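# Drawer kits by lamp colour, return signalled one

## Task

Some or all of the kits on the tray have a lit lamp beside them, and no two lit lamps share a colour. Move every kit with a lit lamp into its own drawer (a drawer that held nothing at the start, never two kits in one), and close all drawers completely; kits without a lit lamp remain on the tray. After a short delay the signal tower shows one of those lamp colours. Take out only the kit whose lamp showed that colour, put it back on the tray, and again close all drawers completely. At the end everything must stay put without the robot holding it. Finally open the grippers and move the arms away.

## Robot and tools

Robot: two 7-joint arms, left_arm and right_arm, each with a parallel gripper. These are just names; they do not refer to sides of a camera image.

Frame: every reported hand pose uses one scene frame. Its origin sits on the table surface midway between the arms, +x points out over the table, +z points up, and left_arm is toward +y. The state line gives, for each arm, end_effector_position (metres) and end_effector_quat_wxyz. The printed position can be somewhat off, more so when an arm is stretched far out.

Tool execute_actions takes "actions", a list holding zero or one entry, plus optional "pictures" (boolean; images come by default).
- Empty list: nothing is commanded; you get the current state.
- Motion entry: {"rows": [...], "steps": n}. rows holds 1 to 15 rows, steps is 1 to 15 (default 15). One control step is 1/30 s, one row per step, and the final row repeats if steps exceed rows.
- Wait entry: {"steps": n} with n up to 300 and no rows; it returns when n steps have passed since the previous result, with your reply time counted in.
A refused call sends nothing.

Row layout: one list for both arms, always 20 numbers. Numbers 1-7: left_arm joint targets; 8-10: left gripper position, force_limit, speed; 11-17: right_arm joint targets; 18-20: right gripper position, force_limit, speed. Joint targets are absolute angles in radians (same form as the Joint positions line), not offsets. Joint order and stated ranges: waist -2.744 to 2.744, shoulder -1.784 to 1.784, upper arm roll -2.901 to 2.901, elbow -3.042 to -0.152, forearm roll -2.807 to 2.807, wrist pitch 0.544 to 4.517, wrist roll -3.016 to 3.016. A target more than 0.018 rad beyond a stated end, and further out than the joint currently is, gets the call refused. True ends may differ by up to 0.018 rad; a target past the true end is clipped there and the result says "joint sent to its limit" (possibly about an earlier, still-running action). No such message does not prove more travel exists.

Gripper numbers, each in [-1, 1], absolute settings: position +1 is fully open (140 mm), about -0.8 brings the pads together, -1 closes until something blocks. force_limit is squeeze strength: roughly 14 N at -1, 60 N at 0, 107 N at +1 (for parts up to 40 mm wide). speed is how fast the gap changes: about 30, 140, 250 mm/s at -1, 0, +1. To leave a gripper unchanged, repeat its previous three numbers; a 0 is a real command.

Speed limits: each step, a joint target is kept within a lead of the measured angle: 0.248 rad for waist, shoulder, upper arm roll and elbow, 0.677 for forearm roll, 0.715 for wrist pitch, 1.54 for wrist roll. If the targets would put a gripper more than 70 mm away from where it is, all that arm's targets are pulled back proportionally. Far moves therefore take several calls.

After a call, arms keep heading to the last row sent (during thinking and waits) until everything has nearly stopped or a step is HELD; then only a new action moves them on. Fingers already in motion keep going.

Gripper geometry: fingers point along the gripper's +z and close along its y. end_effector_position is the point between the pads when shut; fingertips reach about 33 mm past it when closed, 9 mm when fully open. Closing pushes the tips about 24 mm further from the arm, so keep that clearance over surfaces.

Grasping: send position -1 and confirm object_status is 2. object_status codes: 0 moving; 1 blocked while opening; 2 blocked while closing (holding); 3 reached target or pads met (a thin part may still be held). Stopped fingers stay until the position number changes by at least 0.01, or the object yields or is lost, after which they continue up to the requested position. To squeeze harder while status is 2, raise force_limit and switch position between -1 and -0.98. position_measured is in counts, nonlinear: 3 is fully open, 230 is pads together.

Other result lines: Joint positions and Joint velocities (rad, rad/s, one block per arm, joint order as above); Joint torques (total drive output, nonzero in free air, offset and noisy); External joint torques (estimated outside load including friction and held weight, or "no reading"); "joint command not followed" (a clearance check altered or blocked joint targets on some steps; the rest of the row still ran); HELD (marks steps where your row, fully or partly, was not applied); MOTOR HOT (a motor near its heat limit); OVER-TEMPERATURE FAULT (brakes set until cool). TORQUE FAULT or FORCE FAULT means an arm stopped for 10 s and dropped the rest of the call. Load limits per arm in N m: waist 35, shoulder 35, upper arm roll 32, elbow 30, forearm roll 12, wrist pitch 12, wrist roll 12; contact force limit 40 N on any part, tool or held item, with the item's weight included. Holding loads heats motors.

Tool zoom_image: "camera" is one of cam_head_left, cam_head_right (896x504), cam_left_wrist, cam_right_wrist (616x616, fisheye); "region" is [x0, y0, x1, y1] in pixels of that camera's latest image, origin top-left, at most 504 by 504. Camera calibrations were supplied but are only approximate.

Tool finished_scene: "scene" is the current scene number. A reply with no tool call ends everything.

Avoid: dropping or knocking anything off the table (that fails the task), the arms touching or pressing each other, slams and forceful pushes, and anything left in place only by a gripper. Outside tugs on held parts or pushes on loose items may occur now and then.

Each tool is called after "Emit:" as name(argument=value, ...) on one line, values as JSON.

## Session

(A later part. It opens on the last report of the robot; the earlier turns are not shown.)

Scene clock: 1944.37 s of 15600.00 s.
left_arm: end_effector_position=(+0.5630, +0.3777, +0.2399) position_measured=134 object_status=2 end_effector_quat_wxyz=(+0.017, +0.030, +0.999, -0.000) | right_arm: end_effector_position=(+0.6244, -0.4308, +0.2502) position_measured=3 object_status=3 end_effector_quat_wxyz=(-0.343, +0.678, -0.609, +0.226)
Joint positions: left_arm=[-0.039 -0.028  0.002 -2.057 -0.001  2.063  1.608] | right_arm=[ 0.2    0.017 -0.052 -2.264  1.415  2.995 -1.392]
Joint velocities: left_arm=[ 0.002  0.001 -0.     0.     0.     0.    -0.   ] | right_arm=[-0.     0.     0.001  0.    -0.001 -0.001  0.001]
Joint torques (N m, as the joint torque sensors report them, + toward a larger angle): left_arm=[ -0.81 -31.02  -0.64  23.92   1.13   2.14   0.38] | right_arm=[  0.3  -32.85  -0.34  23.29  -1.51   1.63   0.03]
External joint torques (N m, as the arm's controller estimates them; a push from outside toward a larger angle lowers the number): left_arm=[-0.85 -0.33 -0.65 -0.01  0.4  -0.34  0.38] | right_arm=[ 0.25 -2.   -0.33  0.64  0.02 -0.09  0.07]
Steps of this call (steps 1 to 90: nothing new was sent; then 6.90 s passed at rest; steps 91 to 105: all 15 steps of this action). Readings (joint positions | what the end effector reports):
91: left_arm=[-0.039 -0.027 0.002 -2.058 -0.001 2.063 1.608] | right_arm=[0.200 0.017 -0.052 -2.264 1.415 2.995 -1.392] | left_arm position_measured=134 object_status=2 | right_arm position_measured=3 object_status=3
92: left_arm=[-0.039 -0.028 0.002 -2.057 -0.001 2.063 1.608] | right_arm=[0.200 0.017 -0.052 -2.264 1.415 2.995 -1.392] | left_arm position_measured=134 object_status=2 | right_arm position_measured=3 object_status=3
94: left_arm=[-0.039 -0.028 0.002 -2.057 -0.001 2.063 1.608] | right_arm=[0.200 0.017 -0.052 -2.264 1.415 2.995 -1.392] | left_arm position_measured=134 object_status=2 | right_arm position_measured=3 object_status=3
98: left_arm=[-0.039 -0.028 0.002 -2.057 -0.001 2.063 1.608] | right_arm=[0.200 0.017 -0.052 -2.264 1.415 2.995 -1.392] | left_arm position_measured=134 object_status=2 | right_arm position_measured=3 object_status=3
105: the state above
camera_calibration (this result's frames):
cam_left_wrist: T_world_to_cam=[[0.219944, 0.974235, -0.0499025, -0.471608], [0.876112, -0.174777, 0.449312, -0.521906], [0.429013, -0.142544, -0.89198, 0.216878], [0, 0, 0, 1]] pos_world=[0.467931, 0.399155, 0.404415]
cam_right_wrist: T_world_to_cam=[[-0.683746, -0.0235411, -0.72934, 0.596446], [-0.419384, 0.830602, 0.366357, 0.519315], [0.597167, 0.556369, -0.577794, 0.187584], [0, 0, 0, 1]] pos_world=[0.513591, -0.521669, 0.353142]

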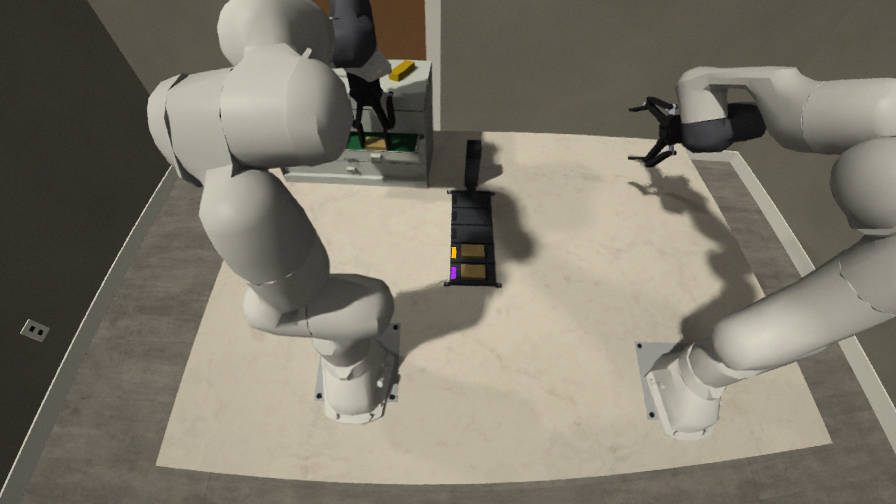

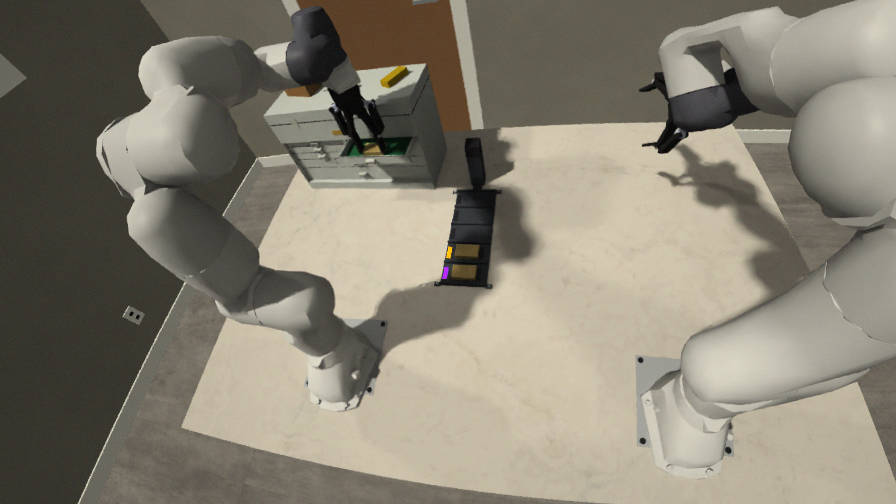

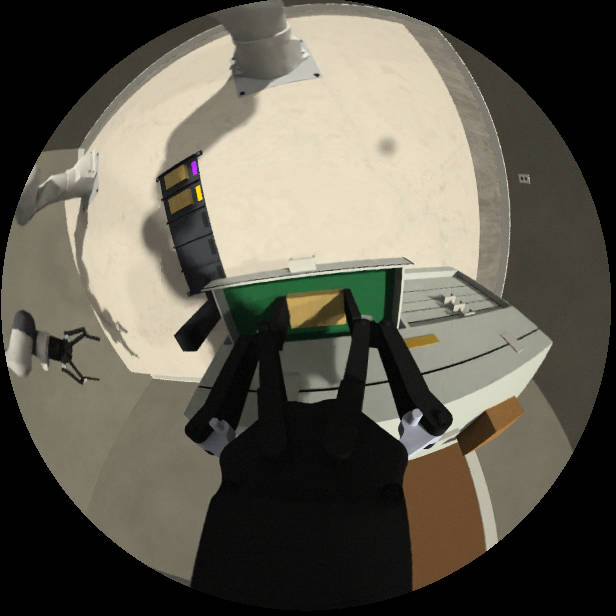

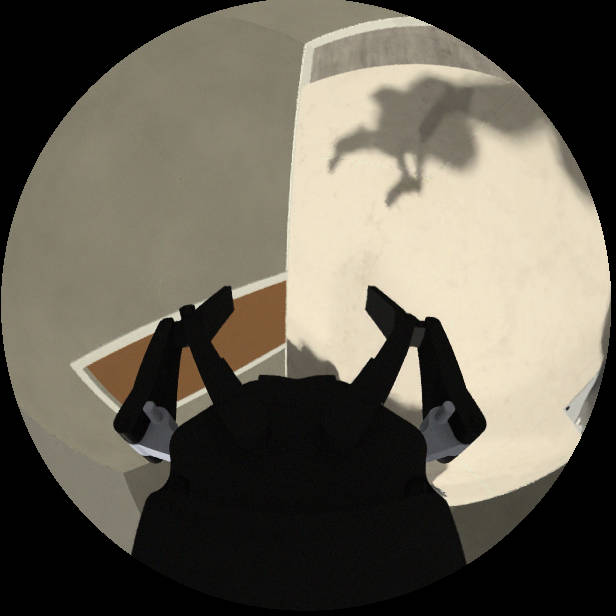

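Emit:
execute_actions(actions=[{"rows":[[-0.04,-0.028,0,-2.056,0,2.06,1.615,0.15,-0.3,-0.5,0.2,0.017,-0.05,-2.264,1.415,2.995,-1.392,1,0,0]],"steps":15}], pictures=false)

Emit:
execute_actions(actions=[{"rows":[[-0.04,-0.035,0,-2.04,0,2.03,1.615,0.15,-0.3,-0.5,0.2,0.017,-0.05,-2.264,1.415,2.995,-1.392,1,0,0],[-0.04,-0.04,0,-2.03,0,2.01,1.615,0.15,-0.3,-0.5,0.2,0.017,-0.05,-2.264,1.415,2.995,-1.392,1,0,0],[-0.04,-0.045,0,-2.02,0,1.99,1.615,0.15,-0.3,-0.5,0.2,0.017,-0.05,-2.264,1.415,2.995,-1.392,1,0,0],[-0.04,-0.05,0,-2.01,0,1.97,1.615,0.15,-0.3,-0.5,0.2,0.017,-0.05,-2.264,1.415,2.995,-1.392,1,0,0],[-0.04,-0.06,0,-2.0,0,1.95,1.615,0.15,-0.3,-0.5,0.2,0.017,-0.05,-2.264,1.415,2.995,-1.392,1,0,0],[-0.04,-0.067,0,-1.985,0,1.93,1.615,0.15,-0.3,-0.5,0.2,0.017,-0.05,-2.264,1.415,2.995,-1.392,1,0,0]],"steps":15}])

Emit:
zoom_image(camera="cam_head_right", region=[260, 60, 460, 200])

Scene clock: 1960.60 s of 15600.00 s.
left_arm: end_effector_position=(+0.5630, +0.3777, +0.2399) position_measured=110 object_status=3 end_effector_quat_wxyz=(+0.017, +0.030, +0.999, -0.000) | right_arm: end_effector_position=(+0.6244, -0.4308, +0.2502) position_measured=3 object_status=3 end_effector_quat_wxyz=(-0.343, +0.678, -0.609, +0.226)
Joint positions: left_arm=[-0.039 -0.028  0.002 -2.057 -0.001  2.063  1.608] | right_arm=[ 0.2    0.017 -0.052 -2.264  1.415  2.995 -1.392]
Joint velocities: left_arm=[-0.001  0.001  0.001 -0.001  0.001  0.     0.001] | right_arm=[-0.    -0.    -0.002  0.001 -0.     0.    -0.001]
Joint torques (N m, as the joint torque sensors report them, + toward a larger angle): left_arm=[ -0.86 -31.37  -1.38  23.46   1.1    2.18   0.34] | right_arm=[  0.2  -32.76   0.19  23.25  -1.5    1.7    0.08]
External joint torques (N m, as the arm's controller estimates them; a push from outside toward a larger angle lowers the number): left_arm=[-0.92 -0.53 -1.41 -0.57  0.36 -0.31  0.34] | right_arm=[ 0.27 -1.81  0.32  0.53  0.03 -0.03  0.13]
Steps of this call (steps 1 to 15: the robot went on to your last target; steps 16 to 90: nothing new was sent; then 12.73 s passed at rest; steps 91 to 105: all 15 steps of this action). Readings (joint positions | what the end effector reports):
91: left_arm=[-0.039 -0.028 0.002 -2.057 -0.001 2.063 1.608] | right_arm=[0.200 0.017 -0.052 -2.264 1.415 2.995 -1.392] | left_arm position_measured=134 object_status=0 | right_arm position_measured=3 object_status=3
92: left_arm=[-0.039 -0.028 0.002 -2.057 -0.001 2.063 1.608] | right_arm=[0.200 0.017 -0.052 -2.264 1.415 2.995 -1.392] | left_arm position_measured=134 object_status=0 | right_arm position_measured=3 object_status=3
94: left_arm=[-0.039 -0.028 0.002 -2.057 -0.001 2.063 1.608] | right_arm=[0.200 0.017 -0.052 -2.264 1.415 2.995 -1.392] | left_arm position_measured=121 object_status=0 | right_arm position_measured=3 object_status=3
98: left_arm=[-0.039 -0.028 0.002 -2.057 -0.001 2.063 1.608] | right_arm=[0.200 0.017 -0.052 -2.264 1.415 2.995 -1.392] | left_arm position_measured=110 object_status=0 | right_arm position_measured=3 object_status=3
105: the state above

Scene clock: 1961.10 s of 15600.00 s.
left_arm: end_effector_position=(+0.5570, +0.3778, +0.2857) position_measured=110 object_status=3 end_effector_quat_wxyz=(+0.015, +0.030, +0.999, -0.000) | right_arm: end_effector_position=(+0.6244, -0.4308, +0.2502) position_measured=3 object_status=3 end_effector_quat_wxyz=(-0.343, +0.678, -0.609, +0.226)
Joint positions: left_arm=[-0.039 -0.069  0.002 -1.985 -0.001  1.946  1.608] | right_arm=[ 0.2    0.017 -0.052 -2.264  1.415  2.995 -1.392]
Joint velocities: left_arm=[-0.001  0.     0.     0.001  0.    -0.071 -0.   ] | right_arm=[-0.     0.     0.     0.    -0.001  0.001 -0.   ]
Joint torques (N m, as the joint torque sensors report them, + toward a larger angle): left_arm=[ -1.18 -27.8   -1.18  24.11   1.12   1.94   0.46] | right_arm=[  0.31 -32.84  -0.06  23.08  -1.5    1.68   0.08]
External joint torques (N m, as the arm's controller estimates them; a push from outside toward a larger angle lowers the number): left_arm=[-1.22  2.01 -1.15 -0.37  0.34 -0.59  0.47] | right_arm=[ 0.32 -1.92  0.01  0.37  0.04 -0.05  0.12]
Steps of this call (steps 1 to 15: all 15 steps of this action). Readings (joint positions | what the end effector reports):
1: left_arm=[-0.039 -0.028 0.002 -2.054 -0.001 2.058 1.608] | right_arm=[0.200 0.017 -0.052 -2.264 1.415 2.995 -1.392] | left_arm position_measured=110 object_status=3 | right_arm position_measured=3 object_status=3
2: left_arm=[-0.039 -0.029 0.002 -2.049 -0.001 2.050 1.608] | right_arm=[0.200 0.017 -0.052 -2.264 1.415 2.995 -1.392] | left_arm position_measured=110 object_status=3 | right_arm position_measured=3 object_status=3
4: left_arm=[-0.039 -0.035 0.002 -2.033 -0.001 2.028 1.608] | right_arm=[0.200 0.017 -0.052 -2.264 1.415 2.995 -1.392] | left_arm position_measured=110 object_status=3 | right_arm position_measured=3 object_status=3
8: left_arm=[-0.039 -0.060 0.002 -1.996 -0.001 1.979 1.608] | right_arm=[0.200 0.017 -0.052 -2.264 1.415 2.995 -1.392] | left_arm position_measured=110 object_status=3 | right_arm position_measured=3 object_status=3
15: the state above
camera_calibration (this result's frames):
cam_left_wrist: T_world_to_cam=[[0.21982, 0.974217, -0.0507887, -0.467798], [0.877879, -0.174841, 0.445823, -0.537252], [0.425449, -0.142587, -0.893679, 0.262835], [0, 0, 0, 1]] pos_world=[0.462651, 0.39928, 0.450651]
cam_right_wrist: T_world_to_cam=[[-0.683746, -0.0235412, -0.72934, 0.596446], [-0.419384, 0.830602, 0.366357, 0.519315], [0.597167, 0.556369, -0.577794, 0.187584], [0, 0, 0, 1]] pos_world=[0.513591, -0.521669, 0.353142]

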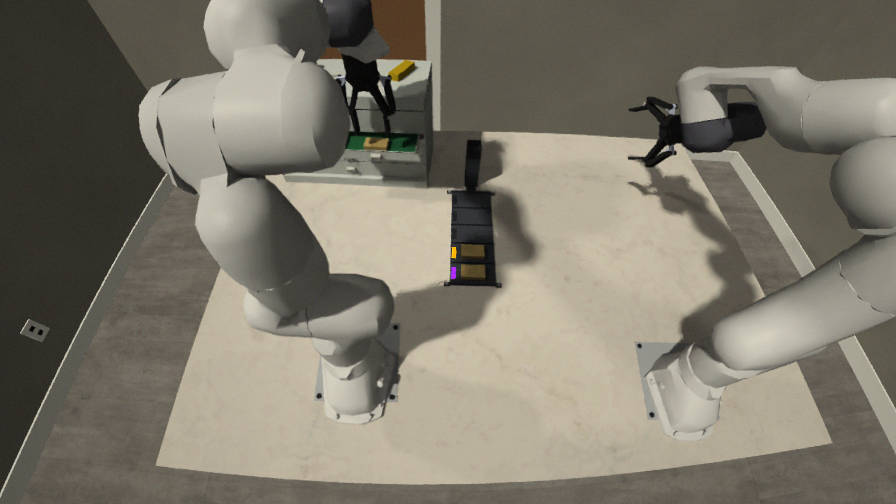

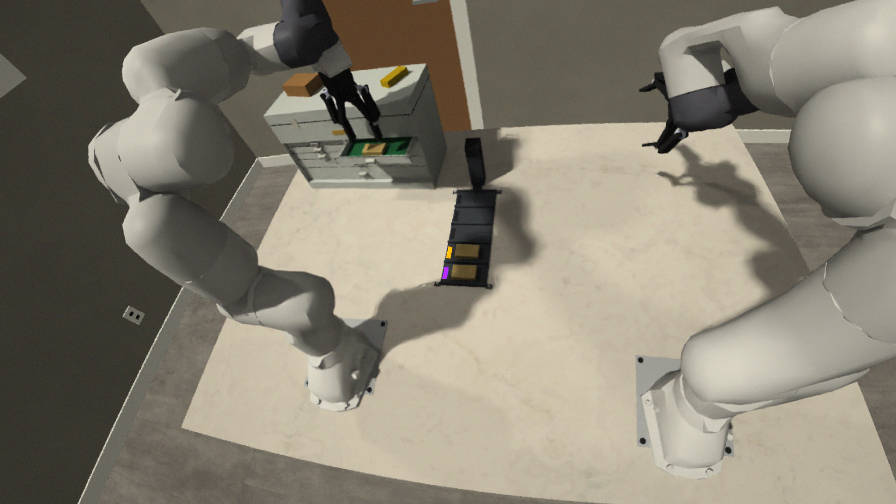

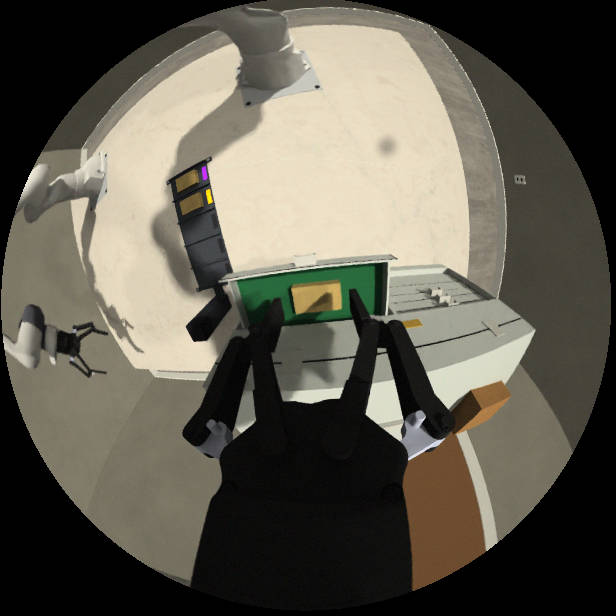

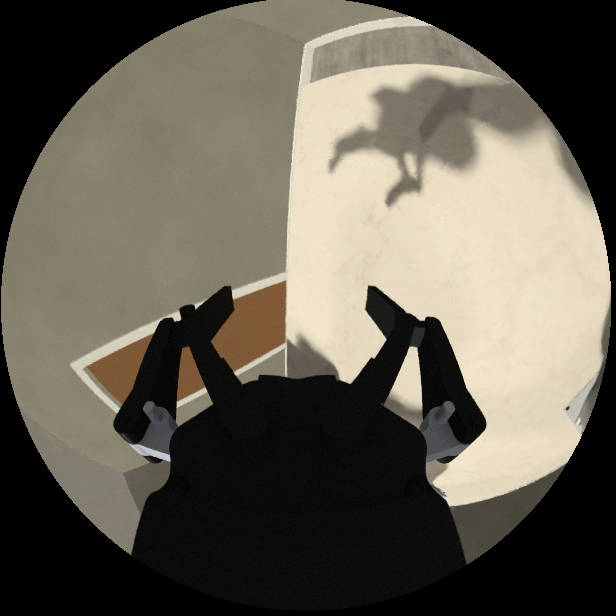

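Region (260, 60, 460, 200) of cam_head_right's 896x504 image, scaled by 2.520, with more detail than that image has; it fills the top 353 rows of this view, and the rest is white.

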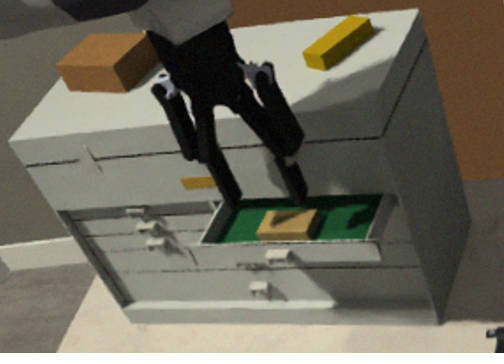

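Emit:
execute_actions(actions=[{"rows":[[-0.048,-0.4685,0,-2.387,0,1.92,1.6,-0.2,0,0,0.2,0.017,-0.05,-2.264,1.415,2.995,-1.392,1,0,0]],"steps":15}], pictures=false)

Emit:
execute_actions(actions=[{"rows":[[-0.048,-0.66,0,-2.982,0,2.7,1.6,-0.2,0,0,0.2,0.017,-0.05,-2.264,1.415,2.995,-1.392,1,0,0]],"steps":15}], pictures=false)

Emit:
execute_actions(actions=[{"steps":20}], pictures=false)

Emit:
execute_actions(actions=[{"rows":[[-0.048,-0.639,0,-2.982,0,2.993,1.6,-0.2,0,0,0.2,0.017,-0.05,-2.264,1.415,2.995,-1.392,1,0,0]],"steps":15}], pictures=false)

Emit:
execute_actions(actions=[{"steps":30}])

Scene clock: 1993.03 s of 15600.00 s.
left_arm: end_effector_position=(+0.4204, +0.3785, +0.2810) position_measured=154 object_status=3 end_effector_quat_wxyz=(+0.003, +0.033, +0.999, -0.001) | right_arm: end_effector_position=(+0.6244, -0.4308, +0.2502) position_measured=3 object_status=3 end_effector_quat_wxyz=(-0.343, +0.678, -0.609, +0.226)
Joint positions: left_arm=[-0.045 -0.466  0.002 -2.384 -0.     1.924  1.607] | right_arm=[ 0.2    0.017 -0.052 -2.264  1.415  2.995 -1.392]
Joint velocities: left_arm=[-0.002 -0.001  0.001 -0.024 -0.    -0.001 -0.001] | right_arm=[ 0.    -0.     0.002 -0.     0.001 -0.001  0.001]
Joint torques (N m, as the joint torque sensors report them, + toward a larger angle): left_arm=[ -2.59 -16.83  -1.34  23.22   1.11   1.9   -0.28] | right_arm=[  0.03 -32.4    0.05  22.76  -1.54   1.65   0.02]
External joint torques (N m, as the arm's controller estimates them; a push from outside toward a larger angle lowers the number): left_arm=[-2.56 -0.61 -0.86 -1.6   0.33 -0.61 -0.28] | right_arm=[-0.08 -1.55  0.    0.11  0.   -0.06  0.06]
Steps of this call (steps 1 to 30: the robot went on to your last target; steps 31 to 90: nothing new was sent; then 28.43 s passed at rest; steps 91 to 105: all 15 steps of this action). Readings (joint positions | what the end effector reports):
91: left_arm=[-0.040 -0.107 0.002 -2.039 -0.000 1.940 1.608] | right_arm=[0.200 0.017 -0.052 -2.264 1.415 2.995 -1.392] | left_arm position_measured=110 object_status=0 | right_arm position_measured=3 object_status=3
92: left_arm=[-0.041 -0.167 0.002 -2.109 -0.000 1.936 1.608] | right_arm=[0.200 0.017 -0.052 -2.264 1.415 2.995 -1.392] | left_arm position_measured=116 object_status=0 | right_arm position_measured=3 object_status=3
94: left_arm=[-0.043 -0.299 0.002 -2.241 -0.000 1.931 1.608] | right_arm=[0.200 0.017 -0.052 -2.264 1.415 2.995 -1.392] | left_arm position_measured=131 object_status=0 | right_arm position_measured=3 object_status=3
98: left_arm=[-0.044 -0.449 0.002 -2.355 -0.000 1.925 1.608] | right_arm=[0.200 0.017 -0.052 -2.264 1.415 2.995 -1.392] | left_arm position_measured=154 object_status=0 | right_arm position_measured=3 object_status=3
105: the state above

Scene clock: 1993.53 s of 15600.00 s.
left_arm: end_effector_position=(+0.4012, +0.3788, +0.1555) position_measured=154 object_status=3 end_effector_quat_wxyz=(+0.156, +0.032, +0.987, -0.000) | right_arm: end_effector_position=(+0.6244, -0.4308, +0.2502) position_measured=3 object_status=3 end_effector_quat_wxyz=(-0.343, +0.678, -0.609, +0.226)
Joint positions: left_arm=[-0.045 -0.655  0.002 -2.979 -0.     2.638  1.607] | right_arm=[ 0.2    0.017 -0.052 -2.264  1.415  2.995 -1.392]
Joint velocities: left_arm=[-0.    -0.04   0.001 -0.013 -0.001  0.349 -0.003] | right_arm=[-0.  0. -0. -0.  0. -0. -0.]
Joint torques (N m, as the joint torque sensors report them, + toward a larger angle): left_arm=[-2.82 -8.48 -1.48 20.83  0.78  3.85 -0.34] | right_arm=[  0.24 -32.96  -0.25  23.29  -1.56   1.63   0.04]
External joint torques (N m, as the arm's controller estimates them; a push from outside toward a larger angle lowers the number): left_arm=[-2.79 -1.06 -0.88 -1.73  0.17  0.87 -0.33] | right_arm=[ 0.17 -2.15 -0.26  0.64 -0.03 -0.09  0.09]
Steps of this call (steps 1 to 15: all 15 steps of this action). Readings (joint positions | what the end effector reports):
1: left_arm=[-0.045 -0.486 0.002 -2.417 -0.000 1.982 1.607] | right_arm=[0.200 0.017 -0.052 -2.264 1.415 2.995 -1.392] | left_arm position_measured=154 object_status=3 | right_arm position_measured=3 object_status=3
2: left_arm=[-0.045 -0.515 0.002 -2.458 -0.000 2.045 1.607] | right_arm=[0.200 0.017 -0.052 -2.264 1.415 2.995 -1.392] | left_arm position_measured=154 object_status=3 | right_arm position_measured=3 object_status=3
4: left_arm=[-0.045 -0.582 0.002 -2.572 -0.000 2.220 1.607] | right_arm=[0.200 0.017 -0.052 -2.264 1.415 2.995 -1.392] | left_arm position_measured=154 object_status=3 | right_arm position_measured=3 object_status=3
8: left_arm=[-0.045 -0.651 0.002 -2.860 -0.000 2.484 1.607] | right_arm=[0.200 0.017 -0.052 -2.264 1.415 2.995 -1.392] | left_arm position_measured=154 object_status=3 | right_arm position_measured=3 object_status=3
15: the state above

Scene clock: 1994.20 s of 15600.00 s.
left_arm: end_effector_position=(+0.4165, +0.3783, +0.1669) position_measured=154 object_status=3 end_effector_quat_wxyz=(+0.185, +0.032, +0.982, +0.000) | right_arm: end_effector_position=(+0.6244, -0.4308, +0.2502) position_measured=3 object_status=3 end_effector_quat_wxyz=(-0.343, +0.678, -0.609, +0.226)
Joint positions: left_arm=[-0.045 -0.658  0.002 -2.98  -0.     2.695  1.607] | right_arm=[ 0.2    0.017 -0.052 -2.264  1.415  2.995 -1.392]
Joint velocities: left_arm=[-0.    -0.001  0.     0.    -0.001  0.007  0.   ] | right_arm=[-0.    -0.001 -0.001  0.     0.     0.001  0.   ]
Joint torques (N m, as the joint torque sensors report them, + toward a larger angle): left_arm=[-1.94 -8.88 -1.26 21.24  0.78  3.94 -0.24] | right_arm=[  0.24 -32.4    0.14  23.14  -1.52   1.63   0.07]
External joint torques (N m, as the arm's controller estimates them; a push from outside toward a larger angle lowers the number): left_arm=[-1.96 -1.23 -0.69 -1.32  0.18  0.81 -0.23] | right_arm=[ 0.29 -1.45  0.25  0.44  0.01 -0.11  0.11]
Steps of this call (steps 1 to 20: the robot went on to your last target). Readings (joint positions | what the end effector reports):
1: left_arm=[-0.045 -0.656 0.002 -2.980 -0.000 2.649 1.607] | right_arm=[0.200 0.017 -0.052 -2.264 1.415 2.995 -1.392] | left_arm position_measured=154 object_status=3 | right_arm position_measured=3 object_status=3
2: left_arm=[-0.045 -0.657 0.002 -2.980 -0.000 2.657 1.607] | right_arm=[0.200 0.017 -0.052 -2.264 1.415 2.995 -1.392] | left_arm position_measured=154 object_status=3 | right_arm position_measured=3 object_status=3
4: left_arm=[-0.045 -0.658 0.002 -2.980 -0.000 2.670 1.607] | right_arm=[0.200 0.017 -0.052 -2.264 1.415 2.995 -1.392] | left_arm position_measured=154 object_status=3 | right_arm position_measured=3 object_status=3
8: left_arm=[-0.045 -0.658 0.002 -2.980 -0.000 2.684 1.607] | right_arm=[0.200 0.017 -0.052 -2.264 1.415 2.995 -1.392] | left_arm position_measured=154 object_status=3 | right_arm position_measured=3 object_status=3
20: the state above

Scene clock: 1994.70 s of 15600.00 s.
left_arm: end_effector_position=(+0.4789, +0.3765, +0.2223) position_measured=154 object_status=3 end_effector_quat_wxyz=(+0.311, +0.031, +0.950, +0.000) | right_arm: end_effector_position=(+0.6244, -0.4308, +0.2502) position_measured=3 object_status=3 end_effector_quat_wxyz=(-0.343, +0.678, -0.609, +0.226)
Joint positions: left_arm=[-0.045 -0.641  0.002 -2.982 -0.     2.973  1.607] | right_arm=[ 0.2    0.017 -0.052 -2.264  1.415  2.995 -1.392]
Joint velocities: left_arm=[-0.     0.002  0.    -0.001 -0.002  0.099 -0.   ] | right_arm=[-0.001 -0.001  0.001  0.     0.     0.     0.001]
Joint torques (N m, as the joint torque sensors report them, + toward a larger angle): left_arm=[-2.   -6.18 -1.18 22.46  0.75  4.18 -0.31] | right_arm=[  0.16 -32.55  -0.17  23.01  -1.52   1.59  -0.03]
External joint torques (N m, as the arm's controller estimates them; a push from outside toward a larger angle lowers the number): left_arm=[-2.01  2.02 -0.62  0.    0.16  0.85 -0.3 ] | right_arm=[ 0.19 -1.59 -0.08  0.29  0.01 -0.15  0.01]
Steps of this call (steps 1 to 15: all 15 steps of this action). Readings (joint positions | what the end effector reports):
1: left_arm=[-0.045 -0.654 0.002 -2.983 -0.000 2.731 1.607] | right_arm=[0.200 0.017 -0.052 -2.264 1.415 2.995 -1.392] | left_arm position_measured=154 object_status=3 | right_arm position_measured=3 object_status=3
2: left_arm=[-0.045 -0.650 0.002 -2.983 -0.000 2.770 1.607] | right_arm=[0.200 0.017 -0.052 -2.264 1.415 2.995 -1.392] | left_arm position_measured=154 object_status=3 | right_arm position_measured=3 object_status=3
4: left_arm=[-0.045 -0.645 0.002 -2.983 -0.000 2.842 1.607] | right_arm=[0.200 0.017 -0.052 -2.264 1.415 2.995 -1.392] | left_arm position_measured=154 object_status=3 | right_arm position_measured=3 object_status=3
8: left_arm=[-0.045 -0.642 0.002 -2.982 -0.000 2.923 1.607] | right_arm=[0.200 0.017 -0.052 -2.264 1.415 2.995 -1.392] | left_arm position_measured=154 object_status=3 | right_arm position_measured=3 object_status=3
15: the state above

Scene clock: 1995.70 s of 15600.00 s.
left_arm: end_effector_position=(+0.4821, +0.3764, +0.2263) position_measured=154 object_status=3 end_effector_quat_wxyz=(+0.318, +0.031, +0.948, +0.000) | right_arm: end_effector_position=(+0.6244, -0.4308, +0.2502) position_measured=3 object_status=3 end_effector_quat_wxyz=(-0.343, +0.678, -0.609, +0.226)
Joint positions: left_arm=[-0.045 -0.641  0.002 -2.982 -0.     2.989  1.607] | right_arm=[ 0.2    0.017 -0.052 -2.264  1.415  2.995 -1.392]
Joint velocities: left_arm=[-0.002  0.001  0.002 -0.    -0.001  0.001 -0.001] | right_arm=[ 0.001  0.001 -0.     0.001  0.     0.001 -0.001]
Joint torques (N m, as the joint torque sensors report them, + toward a larger angle): left_arm=[-2.1  -5.94 -1.27 22.73  0.86  4.19 -0.27] | right_arm=[  0.17 -32.67  -0.29  22.91  -1.58   1.66   0.02]
External joint torques (N m, as the arm's controller estimates them; a push from outside toward a larger angle lowers the number): left_arm=[-2.09  2.34 -0.69  0.08  0.26  0.8  -0.26] | right_arm=[ 0.06 -1.76 -0.33  0.22 -0.03 -0.06  0.06]
Steps of this call (steps 1 to 30: the robot went on to your last target). Readings (joint positions | what the end effector reports):
1: left_arm=[-0.045 -0.641 0.002 -2.982 -0.000 2.976 1.607] | right_arm=[0.200 0.017 -0.052 -2.264 1.415 2.995 -1.392] | left_arm position_measured=154 object_status=3 | right_arm position_measured=3 object_status=3
2: left_arm=[-0.045 -0.641 0.002 -2.982 -0.000 2.978 1.607] | right_arm=[0.200 0.017 -0.052 -2.264 1.415 2.995 -1.392] | left_arm position_measured=154 object_status=3 | right_arm position_measured=3 object_status=3
4: left_arm=[-0.045 -0.641 0.002 -2.982 -0.000 2.982 1.607] | right_arm=[0.200 0.017 -0.052 -2.264 1.415 2.995 -1.392] | left_arm position_measured=154 object_status=3 | right_arm position_measured=3 object_status=3
8: left_arm=[-0.045 -0.641 0.002 -2.982 -0.000 2.986 1.607] | right_arm=[0.200 0.017 -0.052 -2.264 1.415 2.995 -1.392] | left_arm position_measured=154 object_status=3 | right_arm position_measured=3 object_status=3
30: the state above
All arms were judged still, so your last target was given up. Only a new action makes them travel on or press farther. Fingers that are still opening or closing keep moving.
camera_calibration (this result's frames):
cam_left_wrist: T_world_to_cam=[[0.217668, 0.973404, 0.071444, -0.479318], [0.456182, -0.166175, 0.874234, -0.342093], [0.862855, -0.157702, -0.48022, -0.0573619], [0, 0, 0, 1]] pos_world=[0.309884, 0.400677, 0.305767]
cam_right_wrist: T_world_to_cam=[[-0.683746, -0.0235411, -0.72934, 0.596446], [-0.419384, 0.830602, 0.366357, 0.519315], [0.597167, 0.556369, -0.577794, 0.187584], [0, 0, 0, 1]] pos_world=[0.513591, -0.521669, 0.353142]

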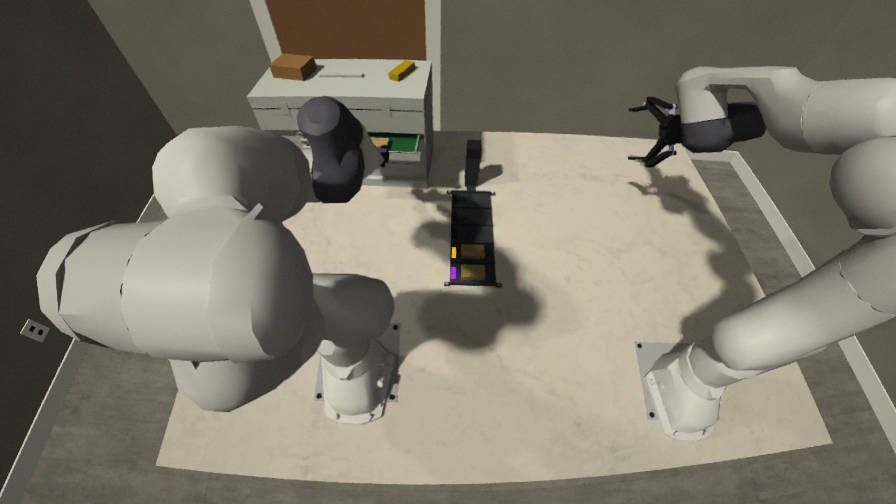

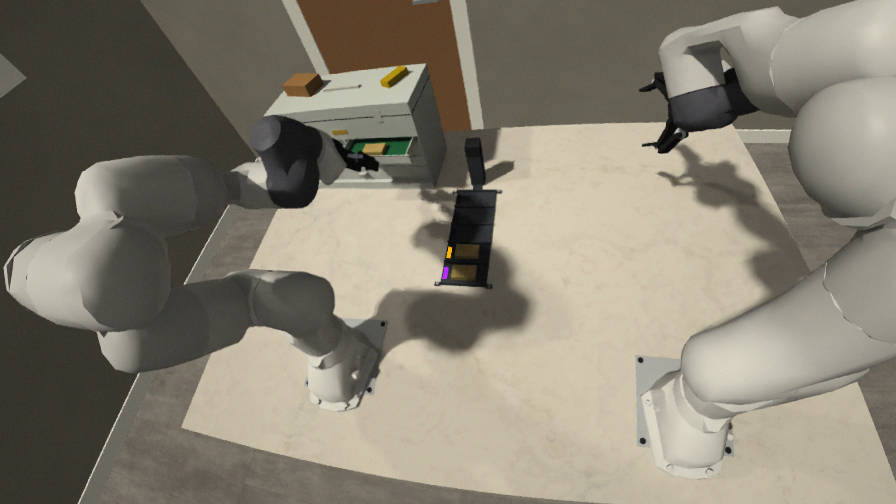

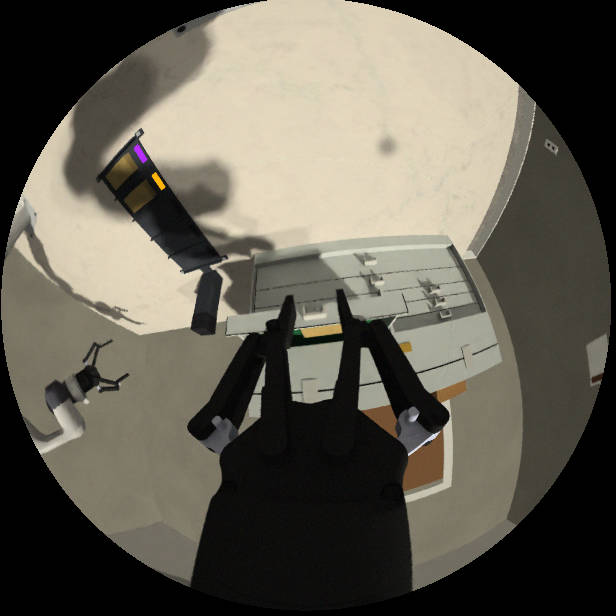

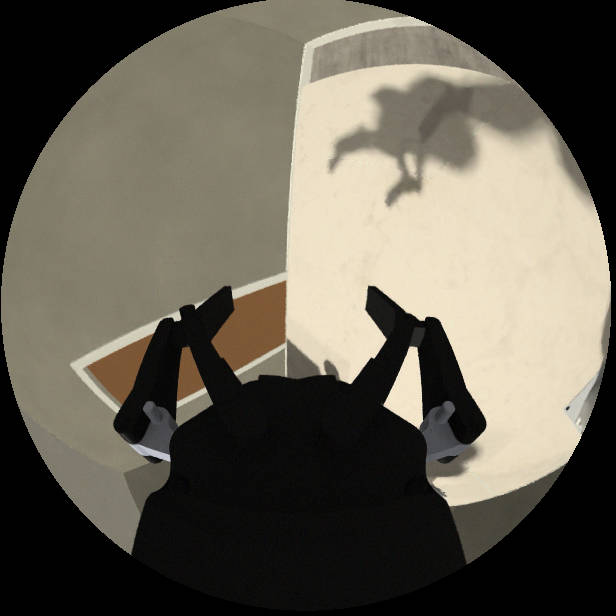

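Emit:
execute_actions(actions=[{"rows":[[-0.052,-0.62,0,-2.97,0,3.0,1.6,-0.2,0,0,0.2,0.017,-0.05,-2.264,1.415,2.995,-1.392,1,0,0],[-0.052,-0.60,0,-2.956,0,3.005,1.6,-0.2,0,0,0.2,0.017,-0.05,-2.264,1.415,2.995,-1.392,1,0,0],[-0.052,-0.577,0,-2.94,0,3.012,1.6,-0.2,0,0,0.2,0.017,-0.05,-2.264,1.415,2.995,-1.392,1,0,0],[-0.052,-0.553,0,-2.9245,0,3.02,1.6,-0.2,0,0,0.2,0.017,-0.05,-2.264,1.415,2.995,-1.392,1,0,0],[-0.052,-0.534,0,-2.91,0,3.025,1.6,-0.2,0,0,0.2,0.017,-0.05,-2.264,1.415,2.995,-1.392,1,0,0],[-0.052,-0.514,0,-2.895,0,3.03,1.6,-0.2,0,0,0.2,0.017,-0.05,-2.264,1.415,2.995,-1.392,1,0,0],[-0.052,-0.494,0,-2.88,0,3.035,1.6,-0.2,0,0,0.2,0.017,-0.05,-2.264,1.415,2.995,-1.392,1,0,0],[-0.052,-0.474,0,-2.8655,0,3.042,1.6,-0.2,0,0,0.2,0.017,-0.05,-2.264,1.415,2.995,-1.392,1,0,0],[-0.052,-0.456,0,-2.85,0,3.047,1.6,-0.2,0,0,0.2,0.017,-0.05,-2.264,1.415,2.995,-1.392,1,0,0],[-0.052,-0.438,0,-2.836,0,3.052,1.6,-0.2,0,0,0.2,0.017,-0.05,-2.264,1.415,2.995,-1.392,1,0,0],[-0.052,-0.42,0,-2.821,0,3.056,1.6,-0.2,0,0,0.2,0.017,-0.05,-2.264,1.415,2.995,-1.392,1,0,0],[-0.052,-0.402,0,-2.806,0,3.06,1.6,-0.2,0,0,0.2,0.017,-0.05,-2.264,1.415,2.995,-1.392,1,0,0],[-0.052,-0.384,0,-2.791,0,3.062,1.6,-0.2,0,0,0.2,0.017,-0.05,-2.264,1.415,2.995,-1.392,1,0,0],[-0.052,-0.366,0,-2.776,0,3.064,1.6,-0.2,0,0,0.2,0.017,-0.05,-2.264,1.415,2.995,-1.392,1,0,0]],"steps":15}], pictures=false)

Emit:
execute_actions(actions=[{"steps":25}])

Emit:
zoom_image(camera="cam_left_wrist", region=[150, 220, 470, 460])

Scene clock: 2016.90 s of 15600.00 s.
left_arm: end_effector_position=(+0.5440, +0.3723, +0.2231) position_measured=154 object_status=3 end_effector_quat_wxyz=(+0.313, +0.033, +0.949, -0.000) | right_arm: end_effector_position=(+0.6244, -0.4308, +0.2502) position_measured=3 object_status=3 end_effector_quat_wxyz=(-0.343, +0.678, -0.609, +0.226)
Joint positions: left_arm=[-0.05  -0.391  0.002 -2.799 -0.     3.044  1.607] | right_arm=[ 0.2    0.017 -0.052 -2.264  1.415  2.995 -1.392]
Joint velocities: left_arm=[-0.004  0.354 -0.001  0.282  0.001  0.093  0.001] | right_arm=[-0.001  0.001 -0.001 -0.     0.     0.     0.001]
Joint torques (N m, as the joint torque sensors report them, + toward a larger angle): left_arm=[ -0.46 -18.13  -0.54  21.72   0.76   4.33  -0.31] | right_arm=[  0.21 -32.7   -0.23  23.15  -1.58   1.66   0.05]
External joint torques (N m, as the arm's controller estimates them; a push from outside toward a larger angle lowers the number): left_arm=[-0.62  1.43 -0.28  1.38  0.31  1.06 -0.3 ] | right_arm=[ 0.25 -1.9  -0.14  0.56 -0.05 -0.07  0.09]
Steps of this call (steps 1 to 90: nothing new was sent; then 17.70 s passed at rest; steps 91 to 105: all 15 steps of this action). Readings (joint positions | what the end effector reports):
91: left_arm=[-0.046 -0.637 0.002 -2.980 -0.000 2.990 1.607] | right_arm=[0.200 0.017 -0.052 -2.264 1.415 2.995 -1.392] | left_arm position_measured=154 object_status=3 | right_arm position_measured=3 object_status=3
92: left_arm=[-0.047 -0.627 0.002 -2.973 -0.000 2.992 1.607] | right_arm=[0.200 0.017 -0.052 -2.264 1.415 2.995 -1.392] | left_arm position_measured=154 object_status=3 | right_arm position_measured=3 object_status=3
94: left_arm=[-0.048 -0.595 0.002 -2.952 -0.000 2.998 1.607] | right_arm=[0.200 0.017 -0.052 -2.264 1.415 2.995 -1.392] | left_arm position_measured=154 object_status=3 | right_arm position_measured=3 object_status=3
98: left_arm=[-0.049 -0.518 0.002 -2.897 -0.000 3.015 1.607] | right_arm=[0.200 0.017 -0.052 -2.264 1.415 2.995 -1.392] | left_arm position_measured=154 object_status=3 | right_arm position_measured=3 object_status=3
105: the state above

Scene clock: 2017.73 s of 15600.00 s.
left_arm: end_effector_position=(+0.5513, +0.3720, +0.2229) position_measured=154 object_status=3 end_effector_quat_wxyz=(+0.315, +0.033, +0.949, -0.000) | right_arm: end_effector_position=(+0.6244, -0.4308, +0.2502) position_measured=3 object_status=3 end_effector_quat_wxyz=(-0.343, +0.678, -0.609, +0.226)
Joint positions: left_arm=[-0.05  -0.367  0.002 -2.78  -0.     3.054  1.607] | right_arm=[ 0.2    0.017 -0.052 -2.264  1.415  2.995 -1.392]
Joint velocities: left_arm=[ 0.001 -0.002 -0.001 -0.     0.002  0.    -0.001] | right_arm=[ 0.002  0.001 -0.    -0.001  0.001  0.    -0.002]
Joint torques (N m, as the joint torque sensors report them, + toward a larger angle): left_arm=[ -1.91 -16.17  -1.18  23.77   0.8    4.96  -0.25] | right_arm=[  0.37 -32.77  -0.12  23.06  -1.53   1.62   0.  ]
External joint torques (N m, as the arm's controller estimates them; a push from outside toward a larger angle lowers the number): left_arm=[-1.88  0.64 -0.8   1.89  0.25  1.55 -0.23] | right_arm=[ 0.28 -2.02 -0.15  0.46  0.   -0.09  0.05]
Steps of this call (steps 1 to 25: the robot went on to your last target). Readings (joint positions | what the end effector reports):
1: left_arm=[-0.050 -0.382 0.002 -2.791 -0.000 3.046 1.607] | right_arm=[0.200 0.017 -0.052 -2.264 1.415 2.995 -1.392] | left_arm position_measured=154 object_status=3 | right_arm position_measured=3 object_status=3
2: left_arm=[-0.050 -0.376 0.002 -2.787 -0.000 3.048 1.607] | right_arm=[0.200 0.017 -0.052 -2.264 1.415 2.995 -1.392] | left_arm position_measured=154 object_status=3 | right_arm position_measured=3 object_status=3
4: left_arm=[-0.050 -0.371 0.002 -2.783 -0.000 3.051 1.607] | right_arm=[0.200 0.017 -0.052 -2.264 1.415 2.995 -1.392] | left_arm position_measured=154 object_status=3 | right_arm position_measured=3 object_status=3
8: left_arm=[-0.050 -0.367 0.002 -2.781 -0.000 3.053 1.607] | right_arm=[0.200 0.017 -0.052 -2.264 1.415 2.995 -1.392] | left_arm position_measured=154 object_status=3 | right_arm position_measured=3 object_status=3
25: the state above
camera_calibration (this result's frames):
cam_left_wrist: T_world_to_cam=[[0.222554, 0.972363, 0.0705626, -0.49189], [0.46135, -0.168801, 0.871012, -0.372646], [0.858852, -0.161293, -0.486167, -0.114509], [0, 0, 0, 1]] pos_world=[0.379739, 0.396923, 0.303618]
cam_right_wrist: T_world_to_cam=[[-0.683746, -0.0235409, -0.72934, 0.596446], [-0.419384, 0.830602, 0.366357, 0.519315], [0.597167, 0.556369, -0.577793, 0.187584], [0, 0, 0, 1]] pos_world=[0.513591, -0.521669, 0.353142]

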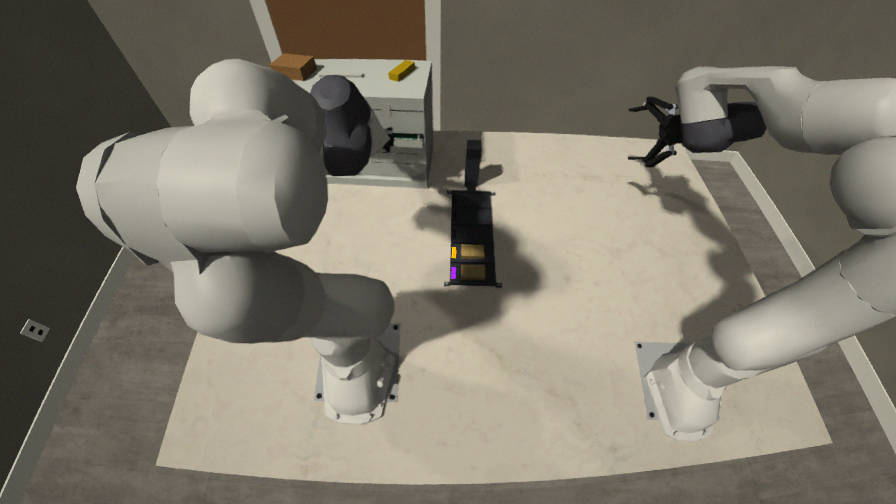

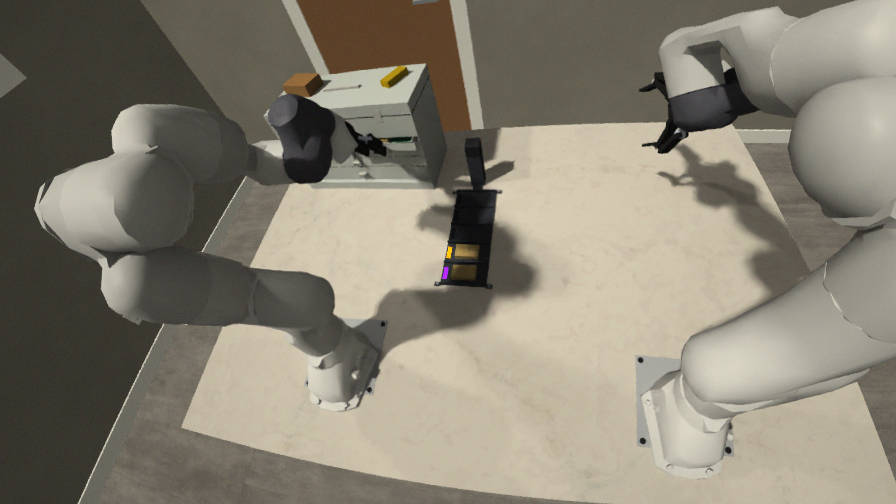

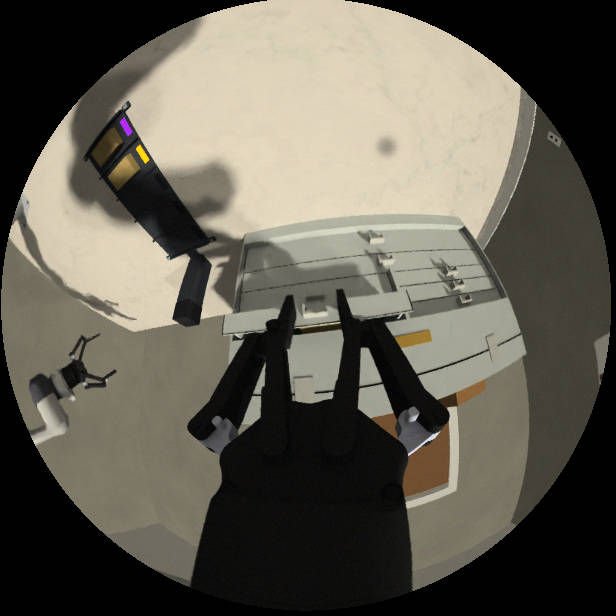

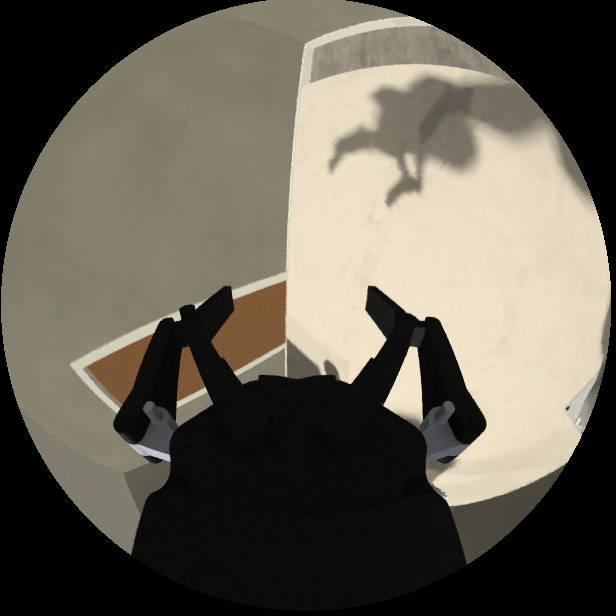

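Region (150, 220, 470, 460) of cam_left_wrist's 616x616 image, scaled by 1.575, with more detail than that image has; it fills the top 378 rows of this view, and the rest is white.

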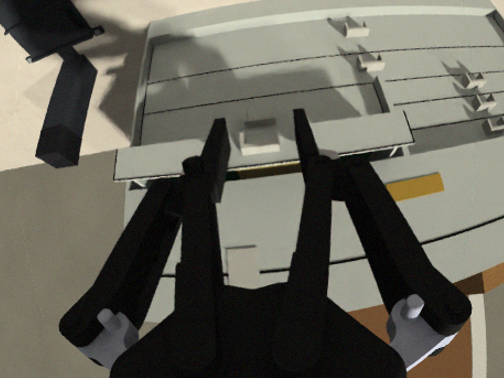

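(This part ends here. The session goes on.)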